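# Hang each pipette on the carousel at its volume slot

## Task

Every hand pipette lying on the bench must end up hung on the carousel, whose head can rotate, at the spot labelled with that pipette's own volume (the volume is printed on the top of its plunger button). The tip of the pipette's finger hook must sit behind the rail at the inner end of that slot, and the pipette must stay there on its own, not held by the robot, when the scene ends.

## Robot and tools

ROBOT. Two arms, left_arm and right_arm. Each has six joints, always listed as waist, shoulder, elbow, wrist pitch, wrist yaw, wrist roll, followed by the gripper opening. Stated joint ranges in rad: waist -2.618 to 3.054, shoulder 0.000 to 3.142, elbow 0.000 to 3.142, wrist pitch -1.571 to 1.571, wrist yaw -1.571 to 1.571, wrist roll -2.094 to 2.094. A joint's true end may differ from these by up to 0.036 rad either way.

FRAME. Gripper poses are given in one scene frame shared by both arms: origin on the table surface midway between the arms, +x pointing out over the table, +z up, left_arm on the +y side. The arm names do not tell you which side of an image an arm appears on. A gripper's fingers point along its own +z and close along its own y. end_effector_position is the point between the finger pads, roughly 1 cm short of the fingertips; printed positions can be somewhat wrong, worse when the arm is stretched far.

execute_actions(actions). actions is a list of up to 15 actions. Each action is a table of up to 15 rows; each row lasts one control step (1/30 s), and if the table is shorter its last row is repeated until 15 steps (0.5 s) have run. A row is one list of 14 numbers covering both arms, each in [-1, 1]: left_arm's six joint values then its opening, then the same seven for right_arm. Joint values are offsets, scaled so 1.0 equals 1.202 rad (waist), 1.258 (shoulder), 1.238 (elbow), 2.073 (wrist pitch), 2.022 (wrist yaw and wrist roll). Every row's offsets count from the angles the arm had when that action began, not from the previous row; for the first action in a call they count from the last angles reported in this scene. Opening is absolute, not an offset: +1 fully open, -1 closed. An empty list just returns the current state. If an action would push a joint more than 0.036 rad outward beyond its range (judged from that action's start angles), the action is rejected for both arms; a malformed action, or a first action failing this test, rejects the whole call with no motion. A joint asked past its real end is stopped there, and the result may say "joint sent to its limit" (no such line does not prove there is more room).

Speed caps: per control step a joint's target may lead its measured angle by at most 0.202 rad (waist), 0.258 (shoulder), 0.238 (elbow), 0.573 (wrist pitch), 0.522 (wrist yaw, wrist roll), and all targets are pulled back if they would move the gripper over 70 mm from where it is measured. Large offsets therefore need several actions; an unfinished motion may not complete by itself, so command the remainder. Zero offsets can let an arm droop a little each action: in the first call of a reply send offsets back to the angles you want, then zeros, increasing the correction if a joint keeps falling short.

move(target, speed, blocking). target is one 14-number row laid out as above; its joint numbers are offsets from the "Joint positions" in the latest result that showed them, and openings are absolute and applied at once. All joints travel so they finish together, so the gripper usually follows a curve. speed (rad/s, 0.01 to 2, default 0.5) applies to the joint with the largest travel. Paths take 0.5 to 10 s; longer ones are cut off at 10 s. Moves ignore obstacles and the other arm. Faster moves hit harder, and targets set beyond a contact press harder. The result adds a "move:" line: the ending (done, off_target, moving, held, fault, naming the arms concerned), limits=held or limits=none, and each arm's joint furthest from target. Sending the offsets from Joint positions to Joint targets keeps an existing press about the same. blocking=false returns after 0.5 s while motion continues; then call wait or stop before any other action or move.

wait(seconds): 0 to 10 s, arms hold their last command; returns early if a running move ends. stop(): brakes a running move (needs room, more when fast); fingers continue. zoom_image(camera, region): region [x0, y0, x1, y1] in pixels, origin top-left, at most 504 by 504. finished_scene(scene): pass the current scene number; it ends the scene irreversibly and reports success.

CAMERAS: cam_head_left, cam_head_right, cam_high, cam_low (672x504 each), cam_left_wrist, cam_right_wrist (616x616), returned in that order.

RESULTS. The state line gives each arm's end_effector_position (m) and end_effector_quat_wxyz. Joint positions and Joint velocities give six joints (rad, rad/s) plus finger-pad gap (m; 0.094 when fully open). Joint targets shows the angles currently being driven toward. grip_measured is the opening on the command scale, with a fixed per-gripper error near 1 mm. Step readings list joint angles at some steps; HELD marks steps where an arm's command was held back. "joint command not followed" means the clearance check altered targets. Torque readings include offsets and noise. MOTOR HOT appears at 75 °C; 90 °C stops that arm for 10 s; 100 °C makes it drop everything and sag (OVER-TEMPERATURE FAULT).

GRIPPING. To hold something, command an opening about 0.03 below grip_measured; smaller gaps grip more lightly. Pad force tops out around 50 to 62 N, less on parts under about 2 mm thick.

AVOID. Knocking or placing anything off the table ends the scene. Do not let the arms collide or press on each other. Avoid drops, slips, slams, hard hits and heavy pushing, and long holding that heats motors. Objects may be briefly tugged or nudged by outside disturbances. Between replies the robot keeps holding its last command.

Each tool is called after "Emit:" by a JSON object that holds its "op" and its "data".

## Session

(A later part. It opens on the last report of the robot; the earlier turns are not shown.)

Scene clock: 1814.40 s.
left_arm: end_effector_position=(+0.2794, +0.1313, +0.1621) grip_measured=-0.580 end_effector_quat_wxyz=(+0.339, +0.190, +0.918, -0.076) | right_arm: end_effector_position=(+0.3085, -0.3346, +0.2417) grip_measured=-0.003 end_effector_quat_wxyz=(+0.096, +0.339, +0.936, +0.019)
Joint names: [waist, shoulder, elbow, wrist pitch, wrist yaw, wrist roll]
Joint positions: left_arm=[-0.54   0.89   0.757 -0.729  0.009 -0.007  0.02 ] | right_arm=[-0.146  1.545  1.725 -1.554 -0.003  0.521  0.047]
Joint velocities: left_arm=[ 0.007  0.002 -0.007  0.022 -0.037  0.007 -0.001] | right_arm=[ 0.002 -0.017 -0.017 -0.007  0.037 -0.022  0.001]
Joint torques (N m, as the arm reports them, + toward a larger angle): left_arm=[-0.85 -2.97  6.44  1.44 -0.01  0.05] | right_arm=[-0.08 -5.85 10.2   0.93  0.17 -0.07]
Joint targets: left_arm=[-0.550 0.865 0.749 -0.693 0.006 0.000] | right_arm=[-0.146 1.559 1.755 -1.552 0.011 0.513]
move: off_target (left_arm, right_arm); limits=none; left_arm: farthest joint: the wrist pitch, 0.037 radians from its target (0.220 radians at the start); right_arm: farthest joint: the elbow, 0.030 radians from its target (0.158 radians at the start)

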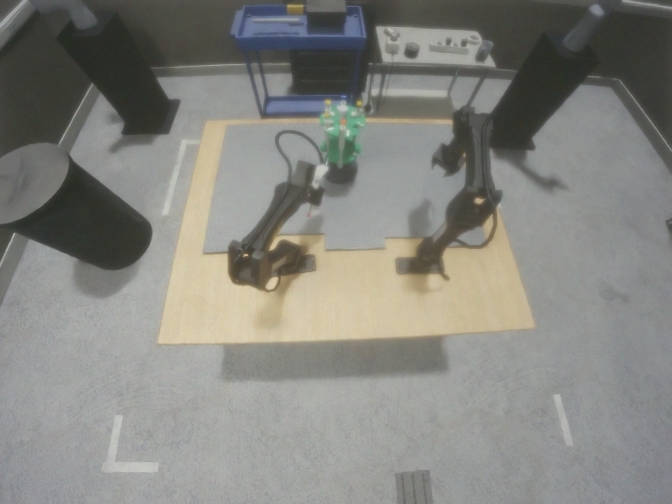

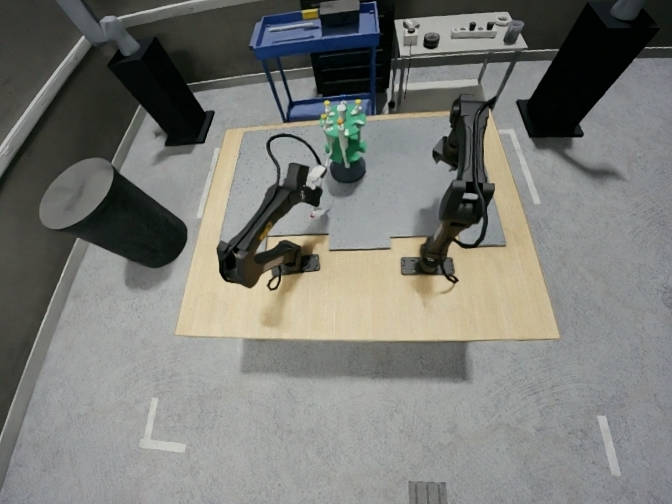

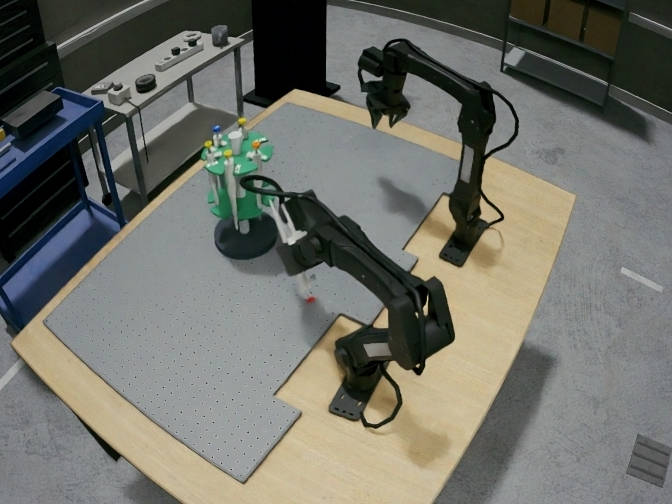

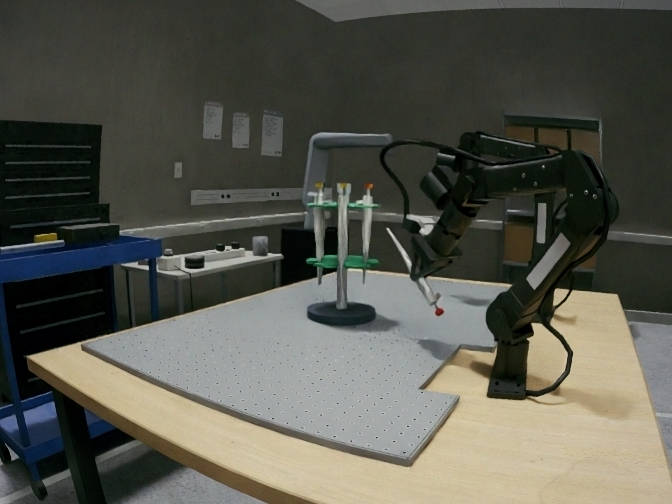

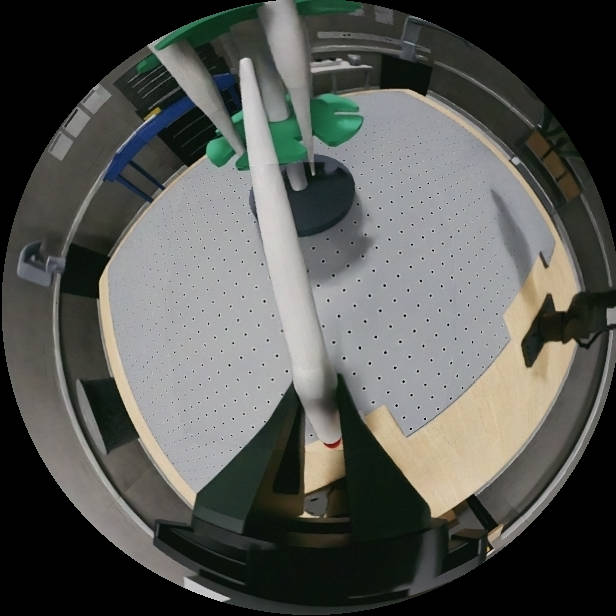

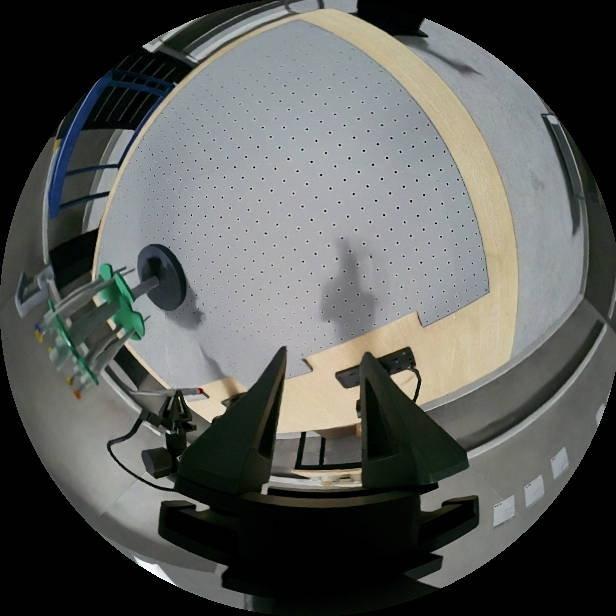

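Emit:
{"op": "move", "data": {"target": [-0.665,0.473,-0.501,0.978,-0.009,0.976,-0.62,0.821,0,0.016,0,0,0,0.05], "speed": 1.3}}

Scene clock: 1828.57 s.
left_arm: end_effector_position=(+0.1679, -0.0969, +0.1391) grip_measured=-0.581 end_effector_quat_wxyz=(+0.630, +0.733, -0.007, +0.256) | right_arm: end_effector_position=(+0.2216, -0.0738, +0.2417) grip_measured=+0.047 end_effector_quat_wxyz=(+0.076, -0.142, +0.985, +0.062)
Joint names: [waist, shoulder, elbow, wrist pitch, wrist yaw, wrist roll]
Joint positions: left_arm=[-1.329  1.479  0.149  1.254 -0.008  1.966  0.02 ] | right_arm=[ 0.835  1.545  1.725 -1.554 -0.004  0.521  0.049]
Joint velocities: left_arm=[-0.012  0.007 -0.007 -0.007 -0.022 -0.095  0.   ] | right_arm=[ 0.017 -0.012 -0.017 -0.007 -0.051 -0.007  0.   ]
Joint torques (N m, as the arm reports them, + toward a larger angle): left_arm=[-0.84 -3.05  3.86  1.92 -0.01  0.  ] | right_arm=[ 0.41 -7.08  9.27  0.89 -0.02  0.02]
Joint targets: left_arm=[-1.339 1.485 0.137 1.298 -0.009 1.966] | right_arm=[0.841 1.545 1.745 -1.554 -0.003 0.521]
move: off_target (left_arm); limits=none; left_arm: farthest joint: the wrist pitch, 0.044 radians from its target (2.028 radians at the start); right_arm: farthest joint: the elbow, 0.020 radians from its target (0.020 radians at the start)

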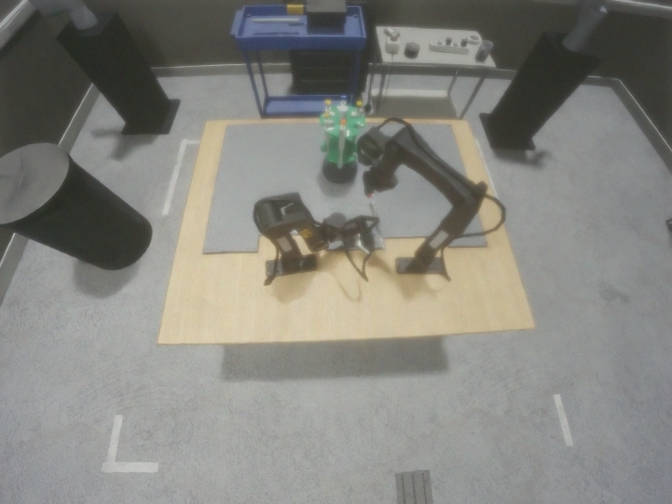

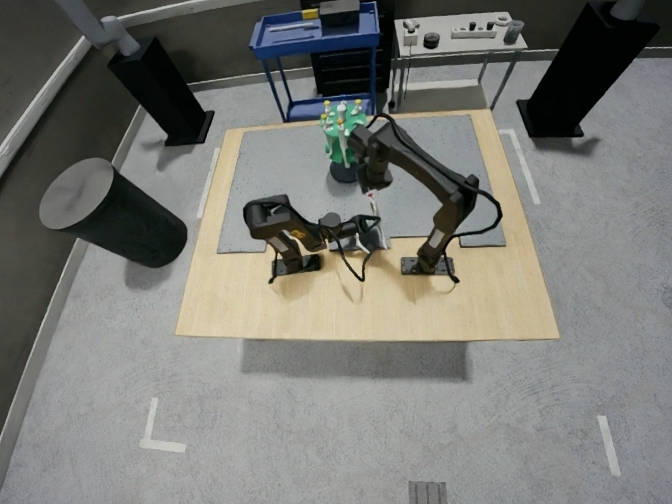

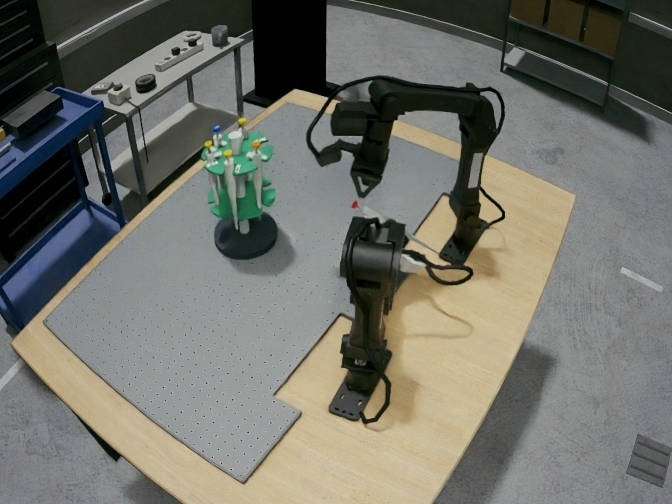

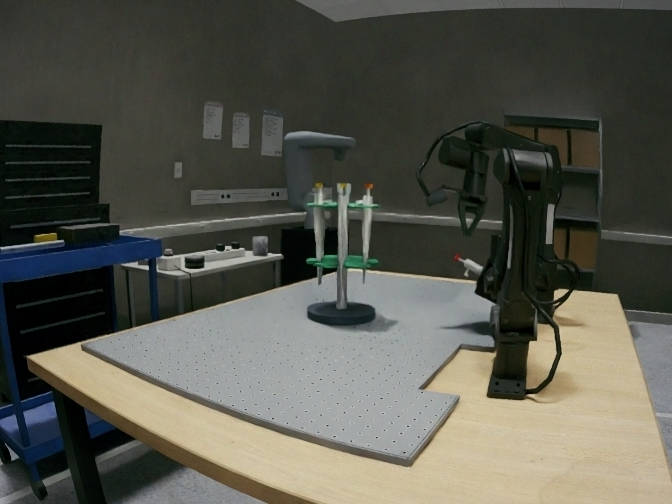

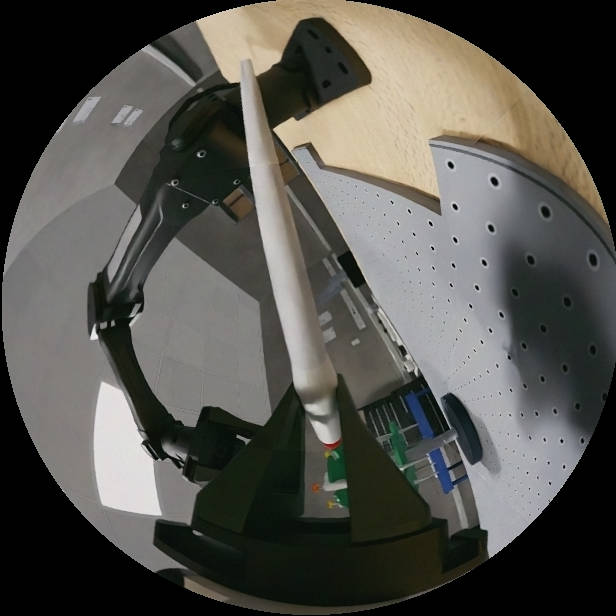

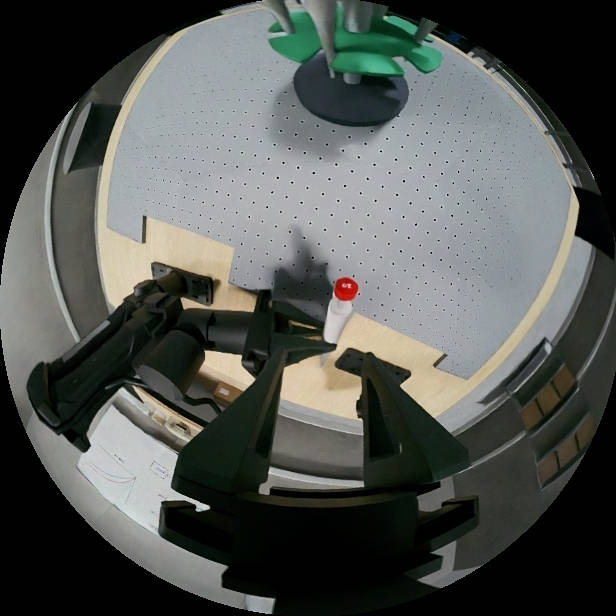

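Emit:
{"op": "zoom_image", "data": {"camera": "cam_right_wrist", "region": [260, 260, 400, 390]}}

Emit:
{"op": "zoom_image", "data": {"camera": "cam_low", "region": [420, 190, 520, 310]}}

Region (260, 260, 400, 390) of cam_right_wrist's 616x616 image, scaled by 3.600, with more detail than that image has; it fills the top 468 rows of this view, and the rest is white.

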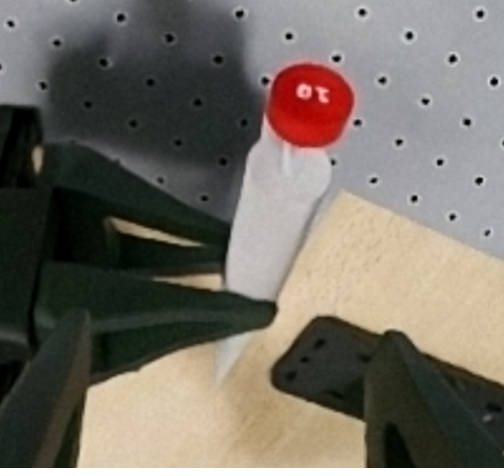

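Region (420, 190, 520, 310) of cam_low's 672x504 image, scaled by 4.200, with more detail than that image has.

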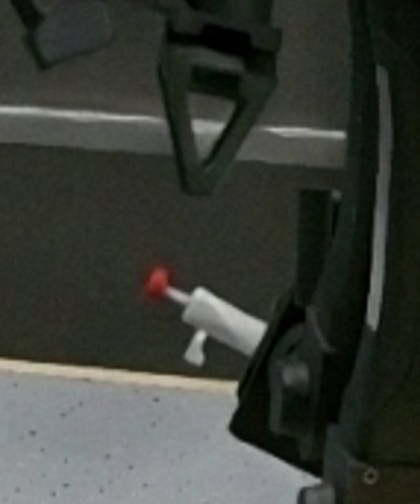

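Emit:
{"op": "execute_actions", "data": {"actions": [[[0,0,0,0.015,0,0,-0.62,-0.004,0.008,-0.006,0,0,0,0.05],[0,0,0,0.015,0,0,-0.62,-0.006,0.012,-0.009,0,0,0,0.05],[0,0,0,0.015,0,0,-0.62,-0.008,0.017,-0.013,0,0,0,0.05],[0,0,0,0.015,0,0,-0.62,-0.009,0.023,-0.018,0,0,0,0.05],[0,0,0,0.015,0,0,-0.62,-0.010,0.030,-0.023,0,0,0,0.05],[0,0,0,0.015,0,0,-0.62,-0.011,0.037,-0.029,0,0,0,0.05],[0,0,0,0.015,0,0,-0.62,-0.012,0.044,-0.034,0,0,0,0.05],[0,0,0,0.015,0,0,-0.62,-0.013,0.051,-0.040,0,0,0,0.05],[0,0,0,0.015,0,0,-0.62,-0.014,0.058,-0.045,0,0,0,0.05],[0,0,0,0.015,0,0,-0.62,-0.015,0.064,-0.050,0,0,0,0.05],[0,0,0,0.015,0,0,-0.62,-0.016,0.070,-0.054,0,0,0,0.05],[0,0,0,0.015,0,0,-0.62,-0.016,0.075,-0.058,0,0,0,0.05],[0,0,0,0.015,0,0,-0.62,-0.016,0.079,-0.061,0,0,0,0.05],[0,0,0,0.015,0,0,-0.62,-0.016,0.082,-0.063,0,0,0,0.05],[0,0,0,0.015,0,0,-0.62,-0.016,0.083,-0.064,0,0,0,0.05]]]}}

Scene clock: 1866.67 s.
left_arm: end_effector_position=(+0.1679, -0.0969, +0.1392) grip_measured=-0.581 end_effector_quat_wxyz=(+0.630, +0.733, -0.007, +0.256) | right_arm: end_effector_position=(+0.2229, -0.0768, +0.1983) grip_measured=+0.047 end_effector_quat_wxyz=(+0.013, -0.137, +0.990, +0.012)
Joint names: [waist, shoulder, elbow, wrist pitch, wrist yaw, wrist roll]
Joint positions: left_arm=[-1.329  1.479  0.149  1.254 -0.008  1.966  0.02 ] | right_arm=[ 0.824  1.64   1.659 -1.554 -0.004  0.521  0.049]
Joint velocities: left_arm=[ 0.007 -0.012 -0.002 -0.022  0.037  0.007  0.001] | right_arm=[ 0.002  0.198 -0.129 -0.022  0.066 -0.051 -0.001]
Joint torques (N m, as the arm reports them, + toward a larger angle): left_arm=[ 0.   -3.49  4.82  1.78  0.    0.  ] | right_arm=[-0.77 -8.38  7.33  0.53 -0.03  0.02]
Joint targets: left_arm=[-1.329 1.479 0.149 1.285 -0.008 1.966] | right_arm=[0.815 1.650 1.646 -1.554 -0.004 0.521]
Step readings (joint positions):
0: left_arm=[-1.329 1.479 0.149 1.254 -0.008 1.966] | right_arm=[0.835 1.545 1.725 -1.554 -0.004 0.521]
1: left_arm=[-1.329 1.479 0.149 1.254 -0.008 1.966] | right_arm=[0.835 1.545 1.725 -1.554 -0.004 0.521]
2: left_arm=[-1.329 1.479 0.149 1.254 -0.008 1.966] | right_arm=[0.835 1.545 1.725 -1.554 -0.004 0.521]
4: left_arm=[-1.329 1.479 0.149 1.254 -0.008 1.966] | right_arm=[0.835 1.547 1.725 -1.554 -0.004 0.521]
8: left_arm=[-1.329 1.479 0.149 1.254 -0.008 1.966] | right_arm=[0.833 1.566 1.710 -1.554 -0.004 0.521]
15: Joint positions above

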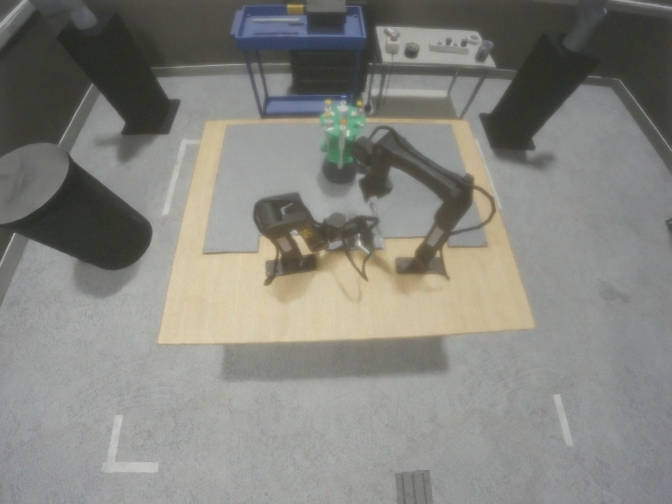

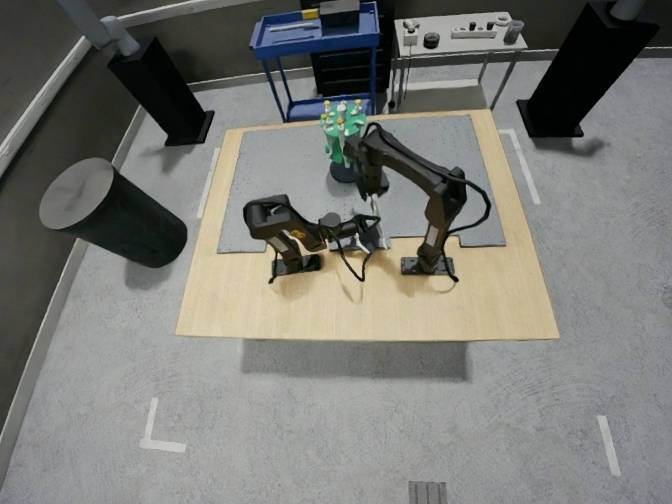

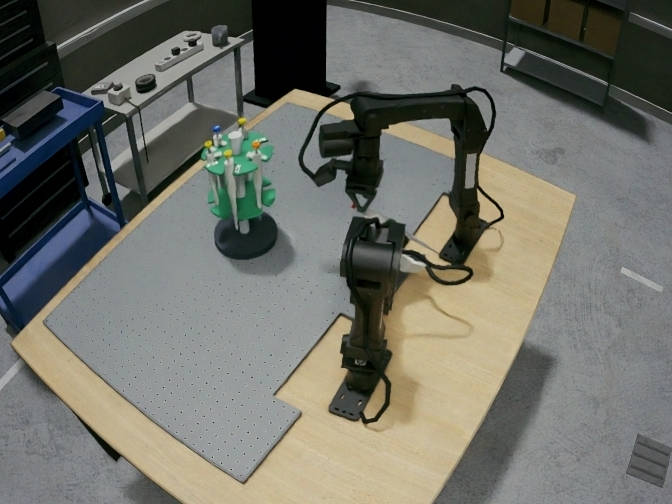

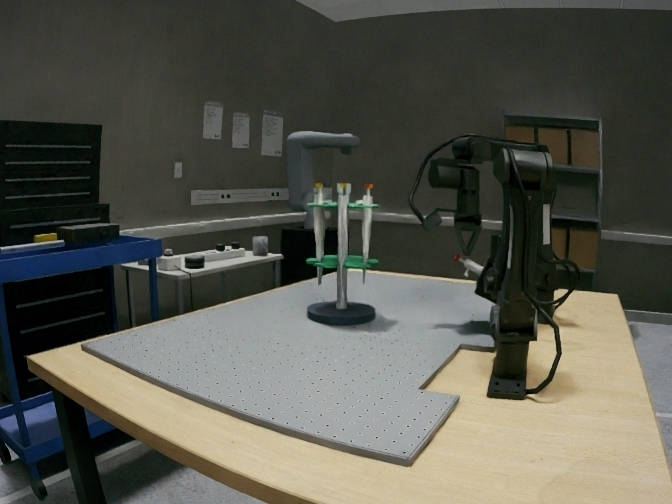

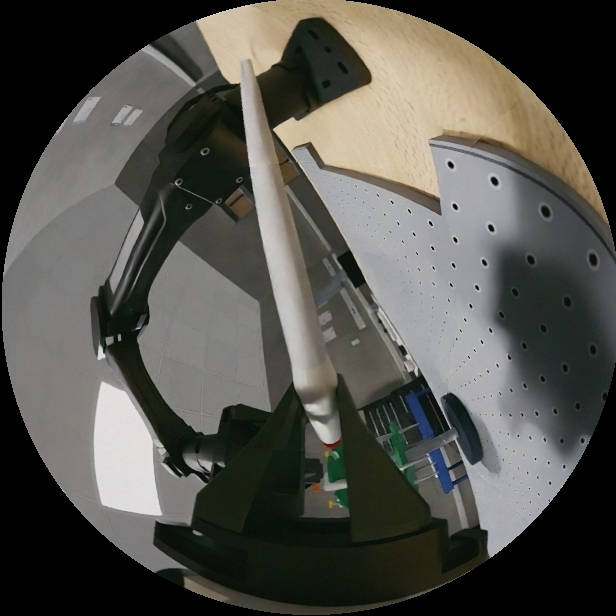

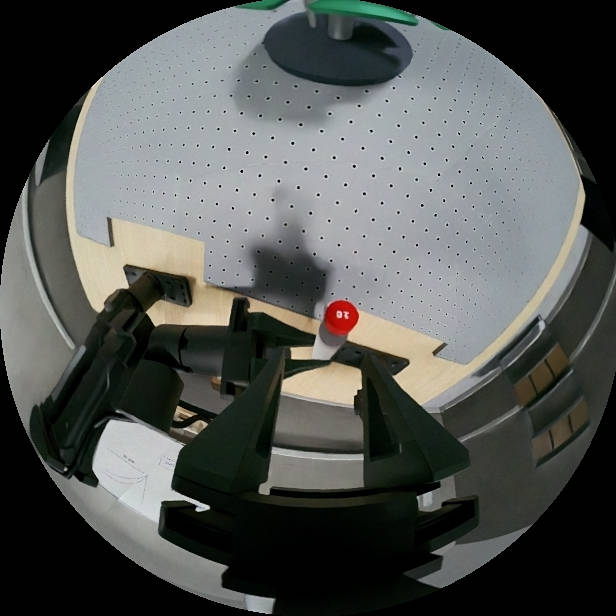

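Emit:
{"op": "execute_actions", "data": {"actions": []}}

Emit:
{"op": "zoom_image", "data": {"camera": "cam_right_wrist", "region": [260, 270, 400, 400]}}

Emit:
{"op": "zoom_image", "data": {"camera": "cam_low", "region": [420, 200, 520, 310]}}

Scene clock: 1869.90 s.
left_arm: end_effector_position=(+0.1679, -0.0969, +0.1392) grip_measured=-0.581 end_effector_quat_wxyz=(+0.630, +0.733, -0.007, +0.256) | right_arm: end_effector_position=(+0.2226, -0.0771, +0.1941) grip_measured=+0.047 end_effector_quat_wxyz=(+0.007, -0.137, +0.990, +0.007)
Joint names: [waist, shoulder, elbow, wrist pitch, wrist yaw, wrist roll]
Joint positions: left_arm=[-1.329  1.479  0.149  1.254 -0.008  1.966  0.02 ] | right_arm=[ 0.824  1.649  1.652 -1.554 -0.004  0.521  0.049]
Joint velocities: left_arm=[-0.022 -0.017 -0.002 -0.066 -0.007 -0.007 -0.001] | right_arm=[-0.002 -0.007 -0.012  0.007  0.037  0.007 -0.001]
Joint torques (N m, as the arm reports them, + toward a larger angle): left_arm=[ 0.01 -3.49  4.81  1.78  0.   -0.01] | right_arm=[-0.79 -8.2   7.14  0.48 -0.03  0.  ]
Joint targets: left_arm=[-1.329 1.479 0.149 1.285 -0.008 1.966] | right_arm=[0.815 1.650 1.646 -1.554 -0.004 0.521]

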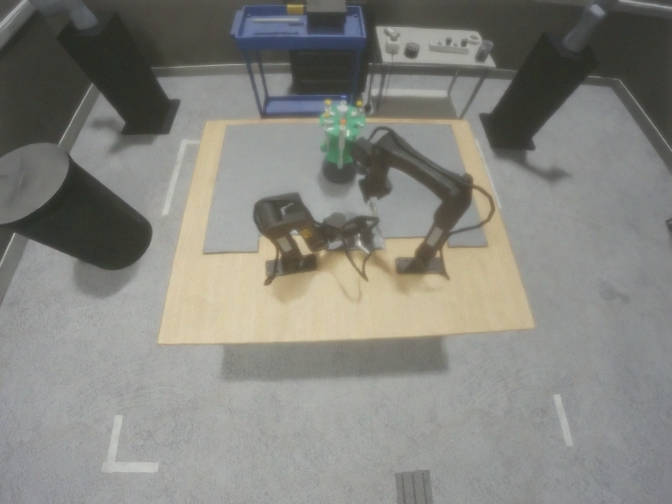

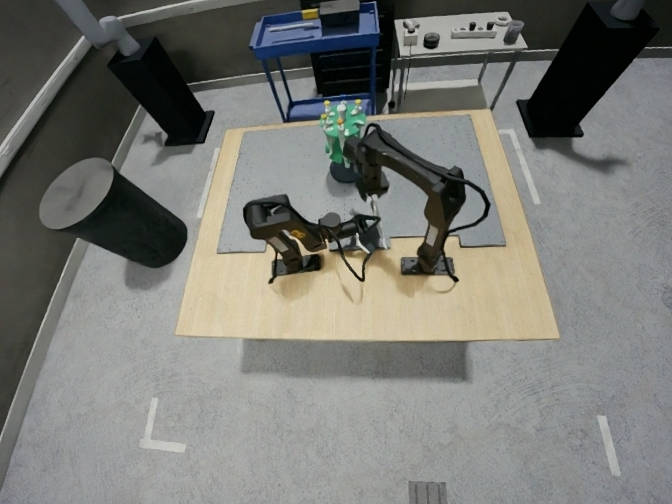

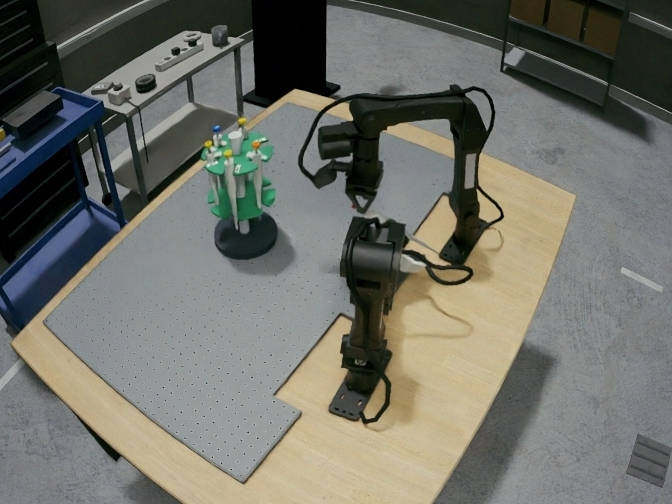

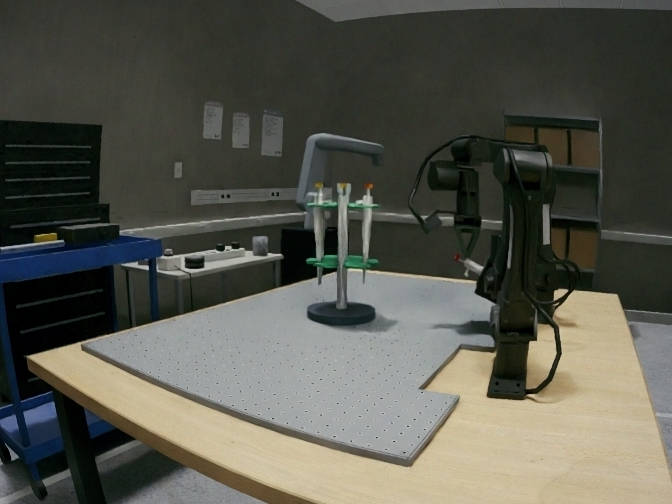

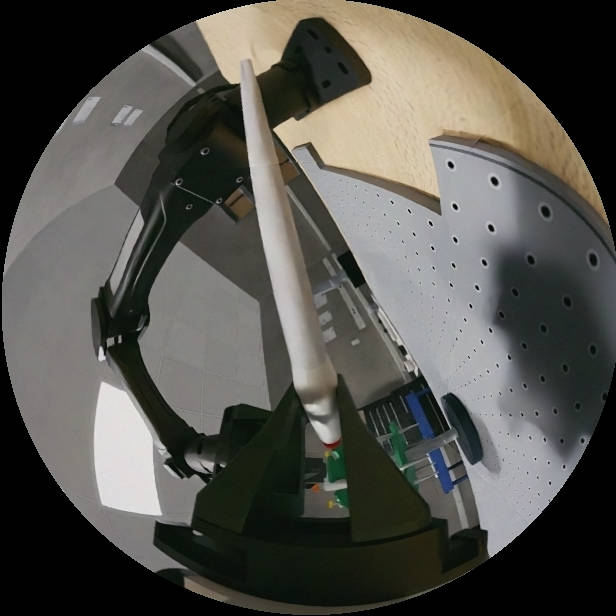

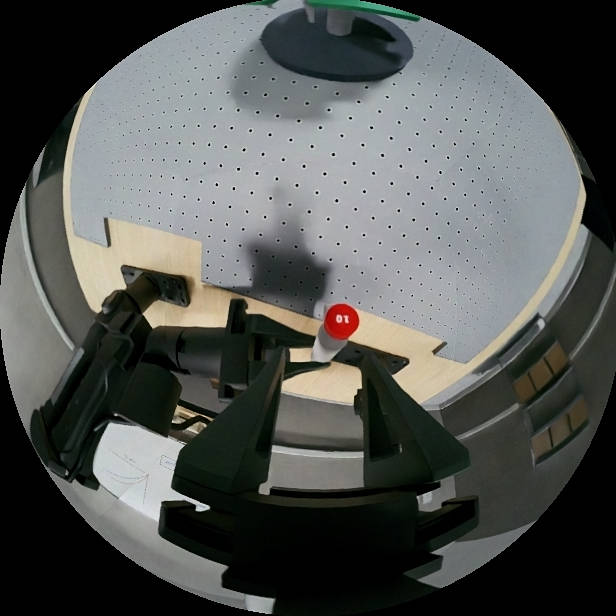

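Region (260, 270, 400, 400) of cam_right_wrist's 616x616 image, scaled by 3.600, with more detail than that image has; it fills the top 468 rows of this view, and the rest is white.

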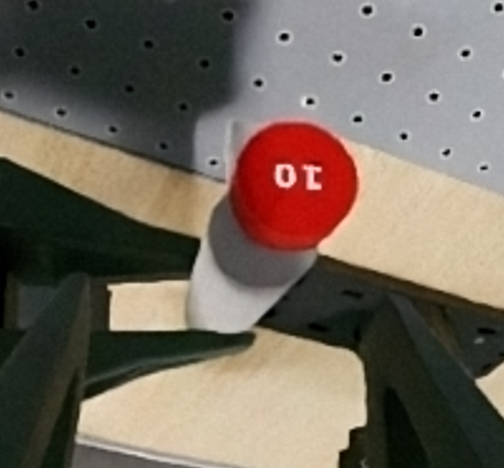

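Region (420, 200, 520, 310) of cam_low's 672x504 image, scaled by 4.582, with more detail than that image has; it fills the left 458 columns of this view, and the rest is white.

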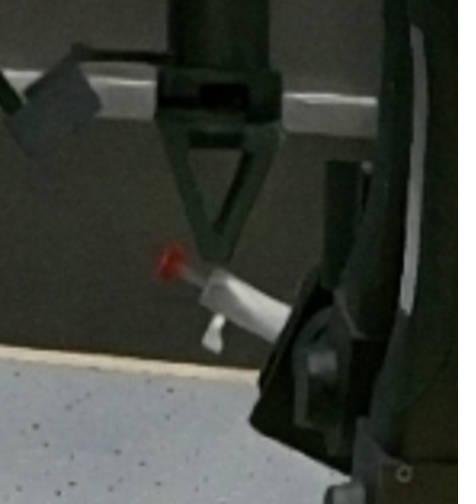

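Emit:
{"op": "execute_actions", "data": {"actions": [[[0,0,0,0.015,0,0,-0.62,-0.008,-0.022,-0.005,0.007,0,0.006,0.05],[0,0,0,0.015,0,0,-0.62,-0.010,-0.025,-0.009,0.009,0,0.012,0.05],[0,0,0,0.015,0,0,-0.62,-0.012,-0.028,-0.015,0.012,0,0.019,0.05],[0,0,0,0.015,0,0,-0.62,-0.013,-0.030,-0.023,0.015,0,0.026,0.05],[0,0,0,0.015,0,0,-0.62,-0.014,-0.032,-0.032,0.019,0,0.033,0.05],[0,0,0,0.015,0,0,-0.62,-0.015,-0.034,-0.042,0.023,0,0.040,0.05],[0,0,0,0.015,0,0,-0.62,-0.015,-0.035,-0.052,0.028,0,0.046,0.05],[0,0,0,0.015,0,0,-0.62,-0.015,-0.036,-0.062,0.032,0,0.050,0.05],[0,0,0,0.015,0,0,-0.62,-0.015,-0.037,-0.072,0.037,0,0.053,0.05],[0,0,0,0.015,0,0,-0.62,-0.015,-0.038,-0.082,0.041,0,0.053,0.05],[0,0,0,0.015,0,0,-0.62,-0.015,-0.039,-0.091,0.045,0,0.053,0.05],[0,0,0,0.015,0,0,-0.62,-0.015,-0.040,-0.099,0.048,0,0.053,0.05],[0,0,0,0.015,0,0,-0.62,-0.015,-0.040,-0.105,0.051,0,0.053,0.05],[0,0,0,0.015,0,0,-0.62,-0.015,-0.040,-0.109,0.053,0,0.053,0.05],[0,0,0,0.015,0,0,-0.62,-0.015,-0.040,-0.111,0.054,0,0.053,0.05]]]}}

Emit:
{"op": "wait", "data": {"seconds": 0.4}}

Emit:
{"op": "zoom_image", "data": {"camera": "cam_right_wrist", "region": [250, 280, 410, 430]}}

Emit:
{"op": "zoom_image", "data": {"camera": "cam_low", "region": [420, 200, 520, 310]}}

Scene clock: 1912.53 s.
left_arm: end_effector_position=(+0.1679, -0.0969, +0.1392) grip_measured=-0.581 end_effector_quat_wxyz=(+0.630, +0.733, -0.007, +0.256) | right_arm: end_effector_position=(+0.2196, -0.0837, +0.1704) grip_measured=+0.047 end_effector_quat_wxyz=(-0.003, -0.088, +0.996, +0.000)
Joint names: [waist, shoulder, elbow, wrist pitch, wrist yaw, wrist roll]
Joint positions: left_arm=[-1.329  1.479  0.149  1.254 -0.008  1.966  0.02 ] | right_arm=[ 0.816  1.627  1.533 -1.48  -0.004  0.611  0.049]
Joint velocities: left_arm=[ 0.012 -0.017  0.002 -0.022  0.081 -0.007  0.   ] | right_arm=[ 0.012  0.012 -0.178  0.154  0.007  0.11   0.001]
Joint torques (N m, as the arm reports them, + toward a larger angle): left_arm=[ 0.01 -3.48  4.81  1.79  0.    0.  ] | right_arm=[ -0.75 -10.63   7.22   0.63   0.01   0.07]
Joint targets: left_arm=[-1.329 1.479 0.149 1.285 -0.008 1.966] | right_arm=[0.807 1.599 1.514 -1.442 -0.004 0.628]
Step readings (joint positions):
0: left_arm=[-1.329 1.479 0.149 1.254 -0.008 1.966] | right_arm=[0.824 1.649 1.652 -1.554 -0.004 0.521]
1: left_arm=[-1.329 1.479 0.149 1.254 -0.008 1.966] | right_arm=[0.824 1.649 1.652 -1.554 -0.004 0.521]
2: left_arm=[-1.329 1.479 0.149 1.254 -0.008 1.966] | right_arm=[0.824 1.649 1.652 -1.553 -0.004 0.524]
4: left_arm=[-1.329 1.479 0.149 1.254 -0.008 1.966] | right_arm=[0.823 1.648 1.650 -1.549 -0.004 0.535]
8: left_arm=[-1.329 1.479 0.149 1.254 -0.008 1.966] | right_arm=[0.817 1.633 1.612 -1.526 -0.004 0.573]
15: Joint positions above

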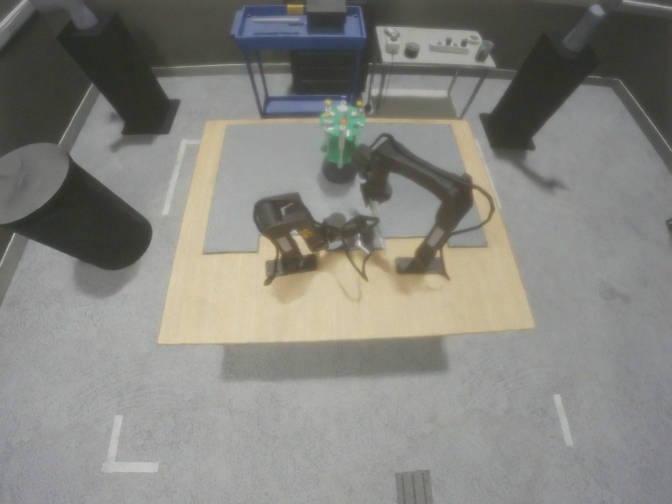

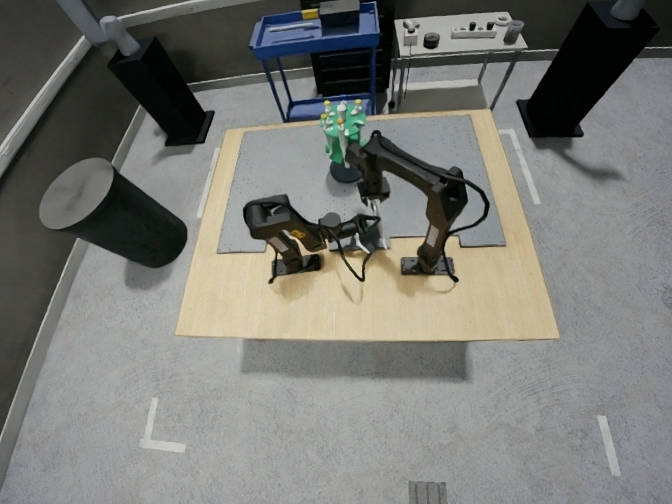

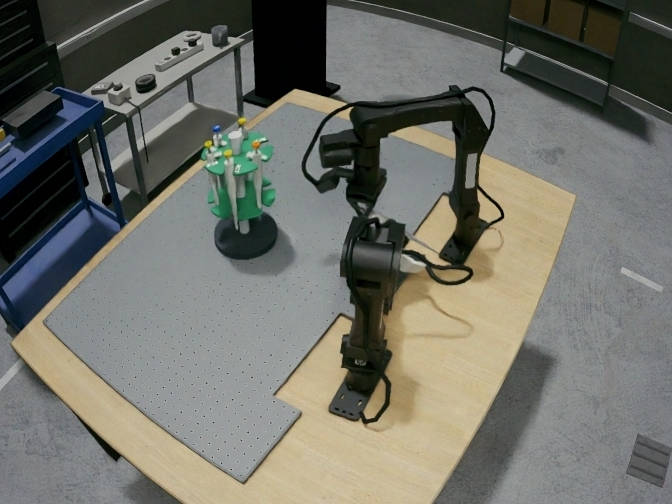

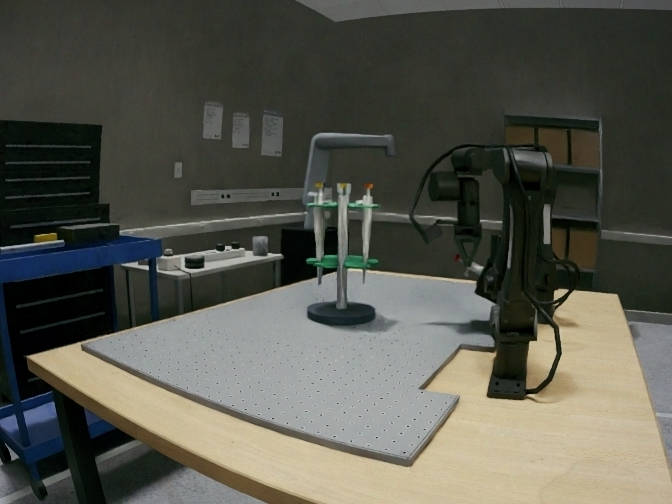

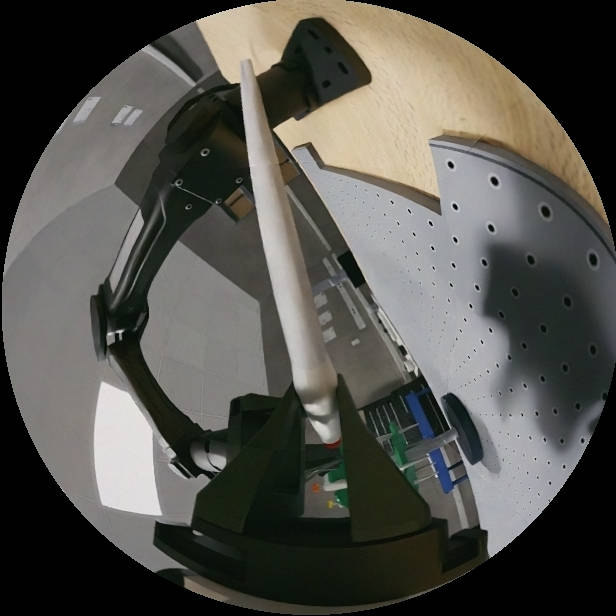

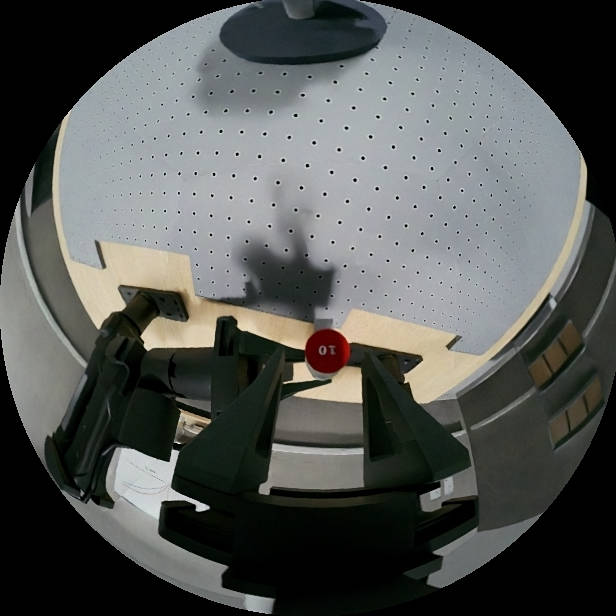

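Scene clock: 1912.93 s.
left_arm: end_effector_position=(+0.1679, -0.0969, +0.1392) grip_measured=-0.581 end_effector_quat_wxyz=(+0.630, +0.733, -0.007, +0.256) | right_arm: end_effector_position=(+0.2226, -0.0808, +0.1684) grip_measured=+0.047 end_effector_quat_wxyz=(+0.003, -0.084, +0.996, +0.005)
Joint names: [waist, shoulder, elbow, wrist pitch, wrist yaw, wrist roll]
Joint positions: left_arm=[-1.329  1.479  0.149  1.254 -0.008  1.966  0.02 ] | right_arm=[ 0.816  1.627  1.525 -1.457 -0.004  0.62   0.049]
Joint velocities: left_arm=[-0.012  0.002 -0.007 -0.051 -0.022  0.007 -0.001] | right_arm=[-0.002  0.017 -0.017  0.037  0.007 -0.022 -0.   ]
Joint torques (N m, as the arm reports them, + toward a larger angle): left_arm=[ 0.01 -3.48  4.8   1.79  0.    0.  ] | right_arm=[ -0.73 -10.69   6.89   0.64   0.     0.06]
Joint targets: left_arm=[-1.329 1.479 0.149 1.285 -0.008 1.966] | right_arm=[0.807 1.599 1.515 -1.442 -0.004 0.627]
wait: 0.40 s; no rest

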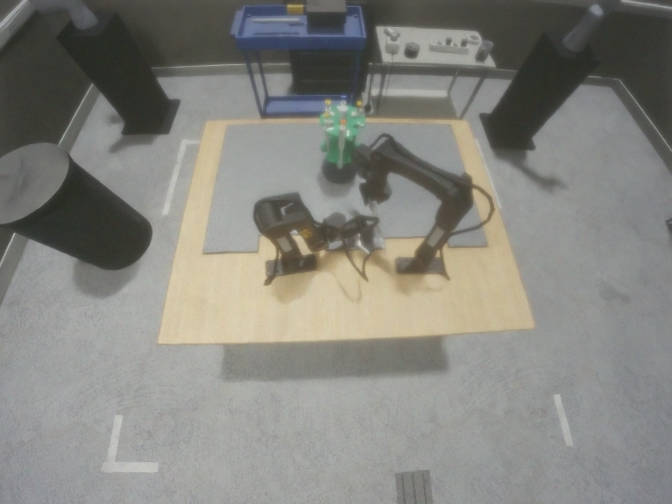

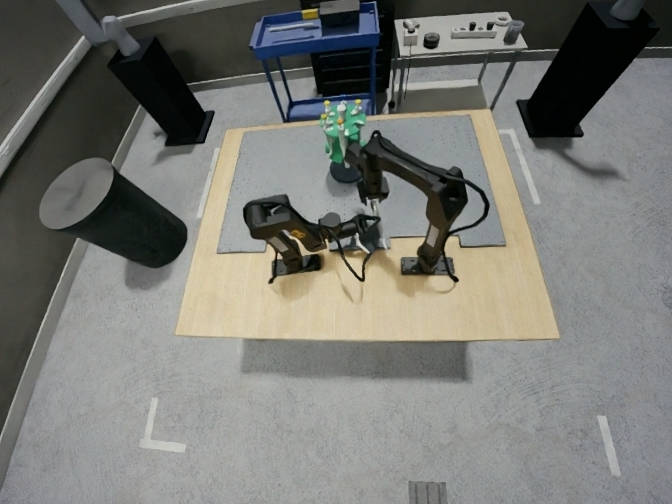

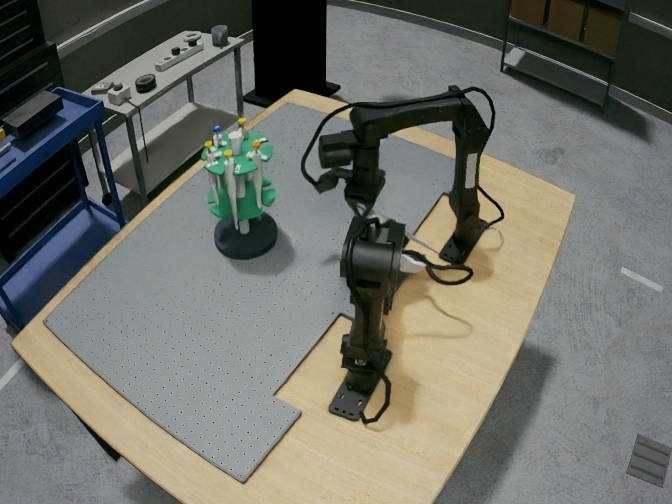

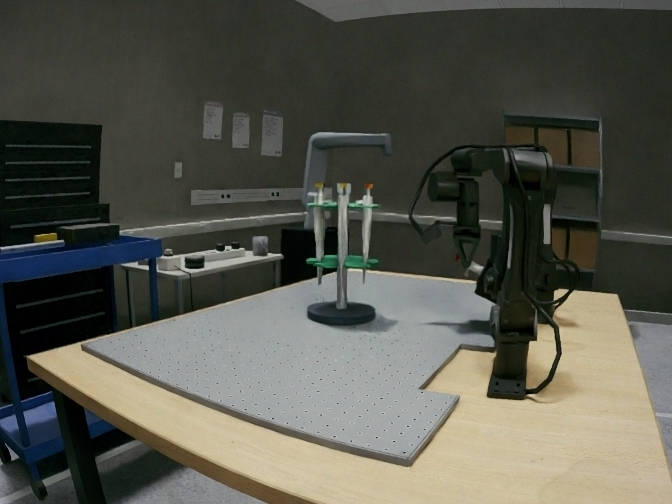

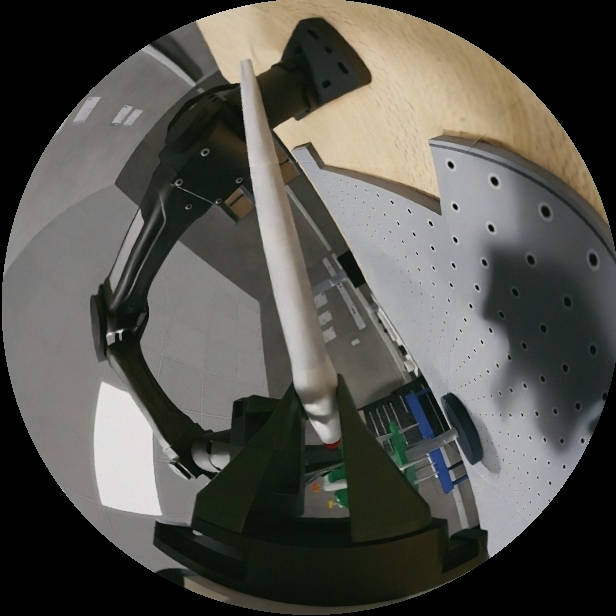

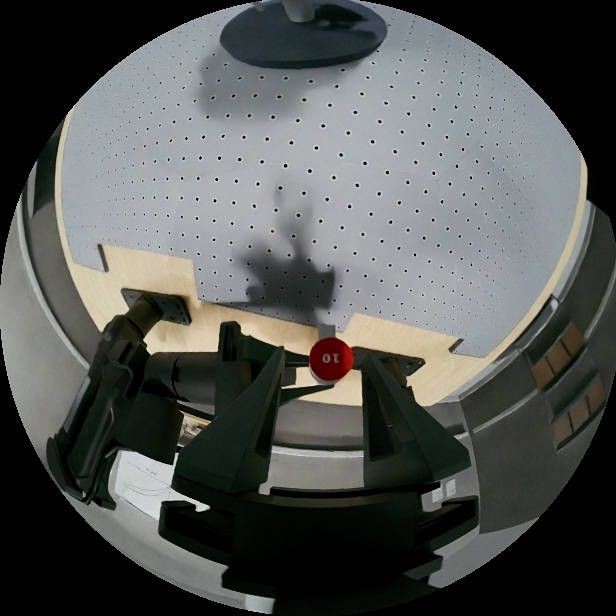

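Region (250, 280, 410, 430) of cam_right_wrist's 616x616 image, scaled by 3.150, with more detail than that image has; it fills the top 472 rows of this view, and the rest is white.

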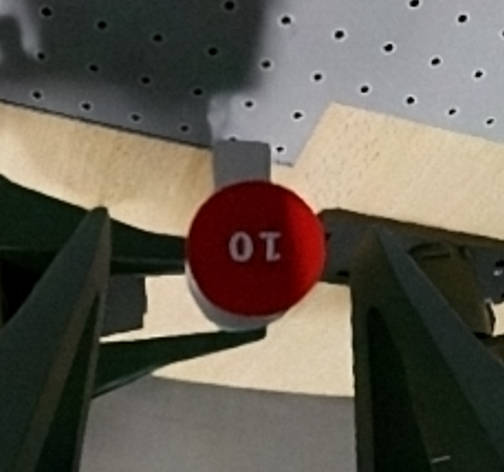

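Region (420, 200, 520, 310) of cam_low's 672x504 image, scaled by 4.582, with more detail than that image has; it fills the left 458 columns of this view, and the rest is white.

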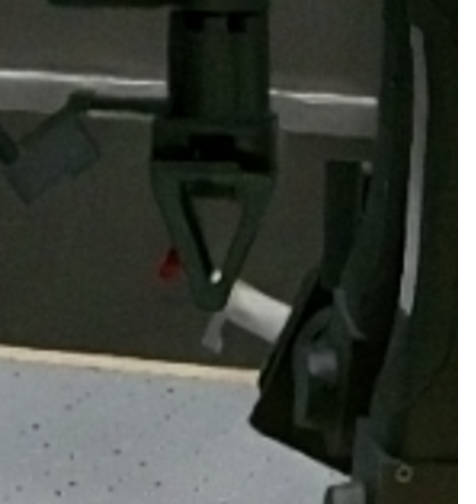

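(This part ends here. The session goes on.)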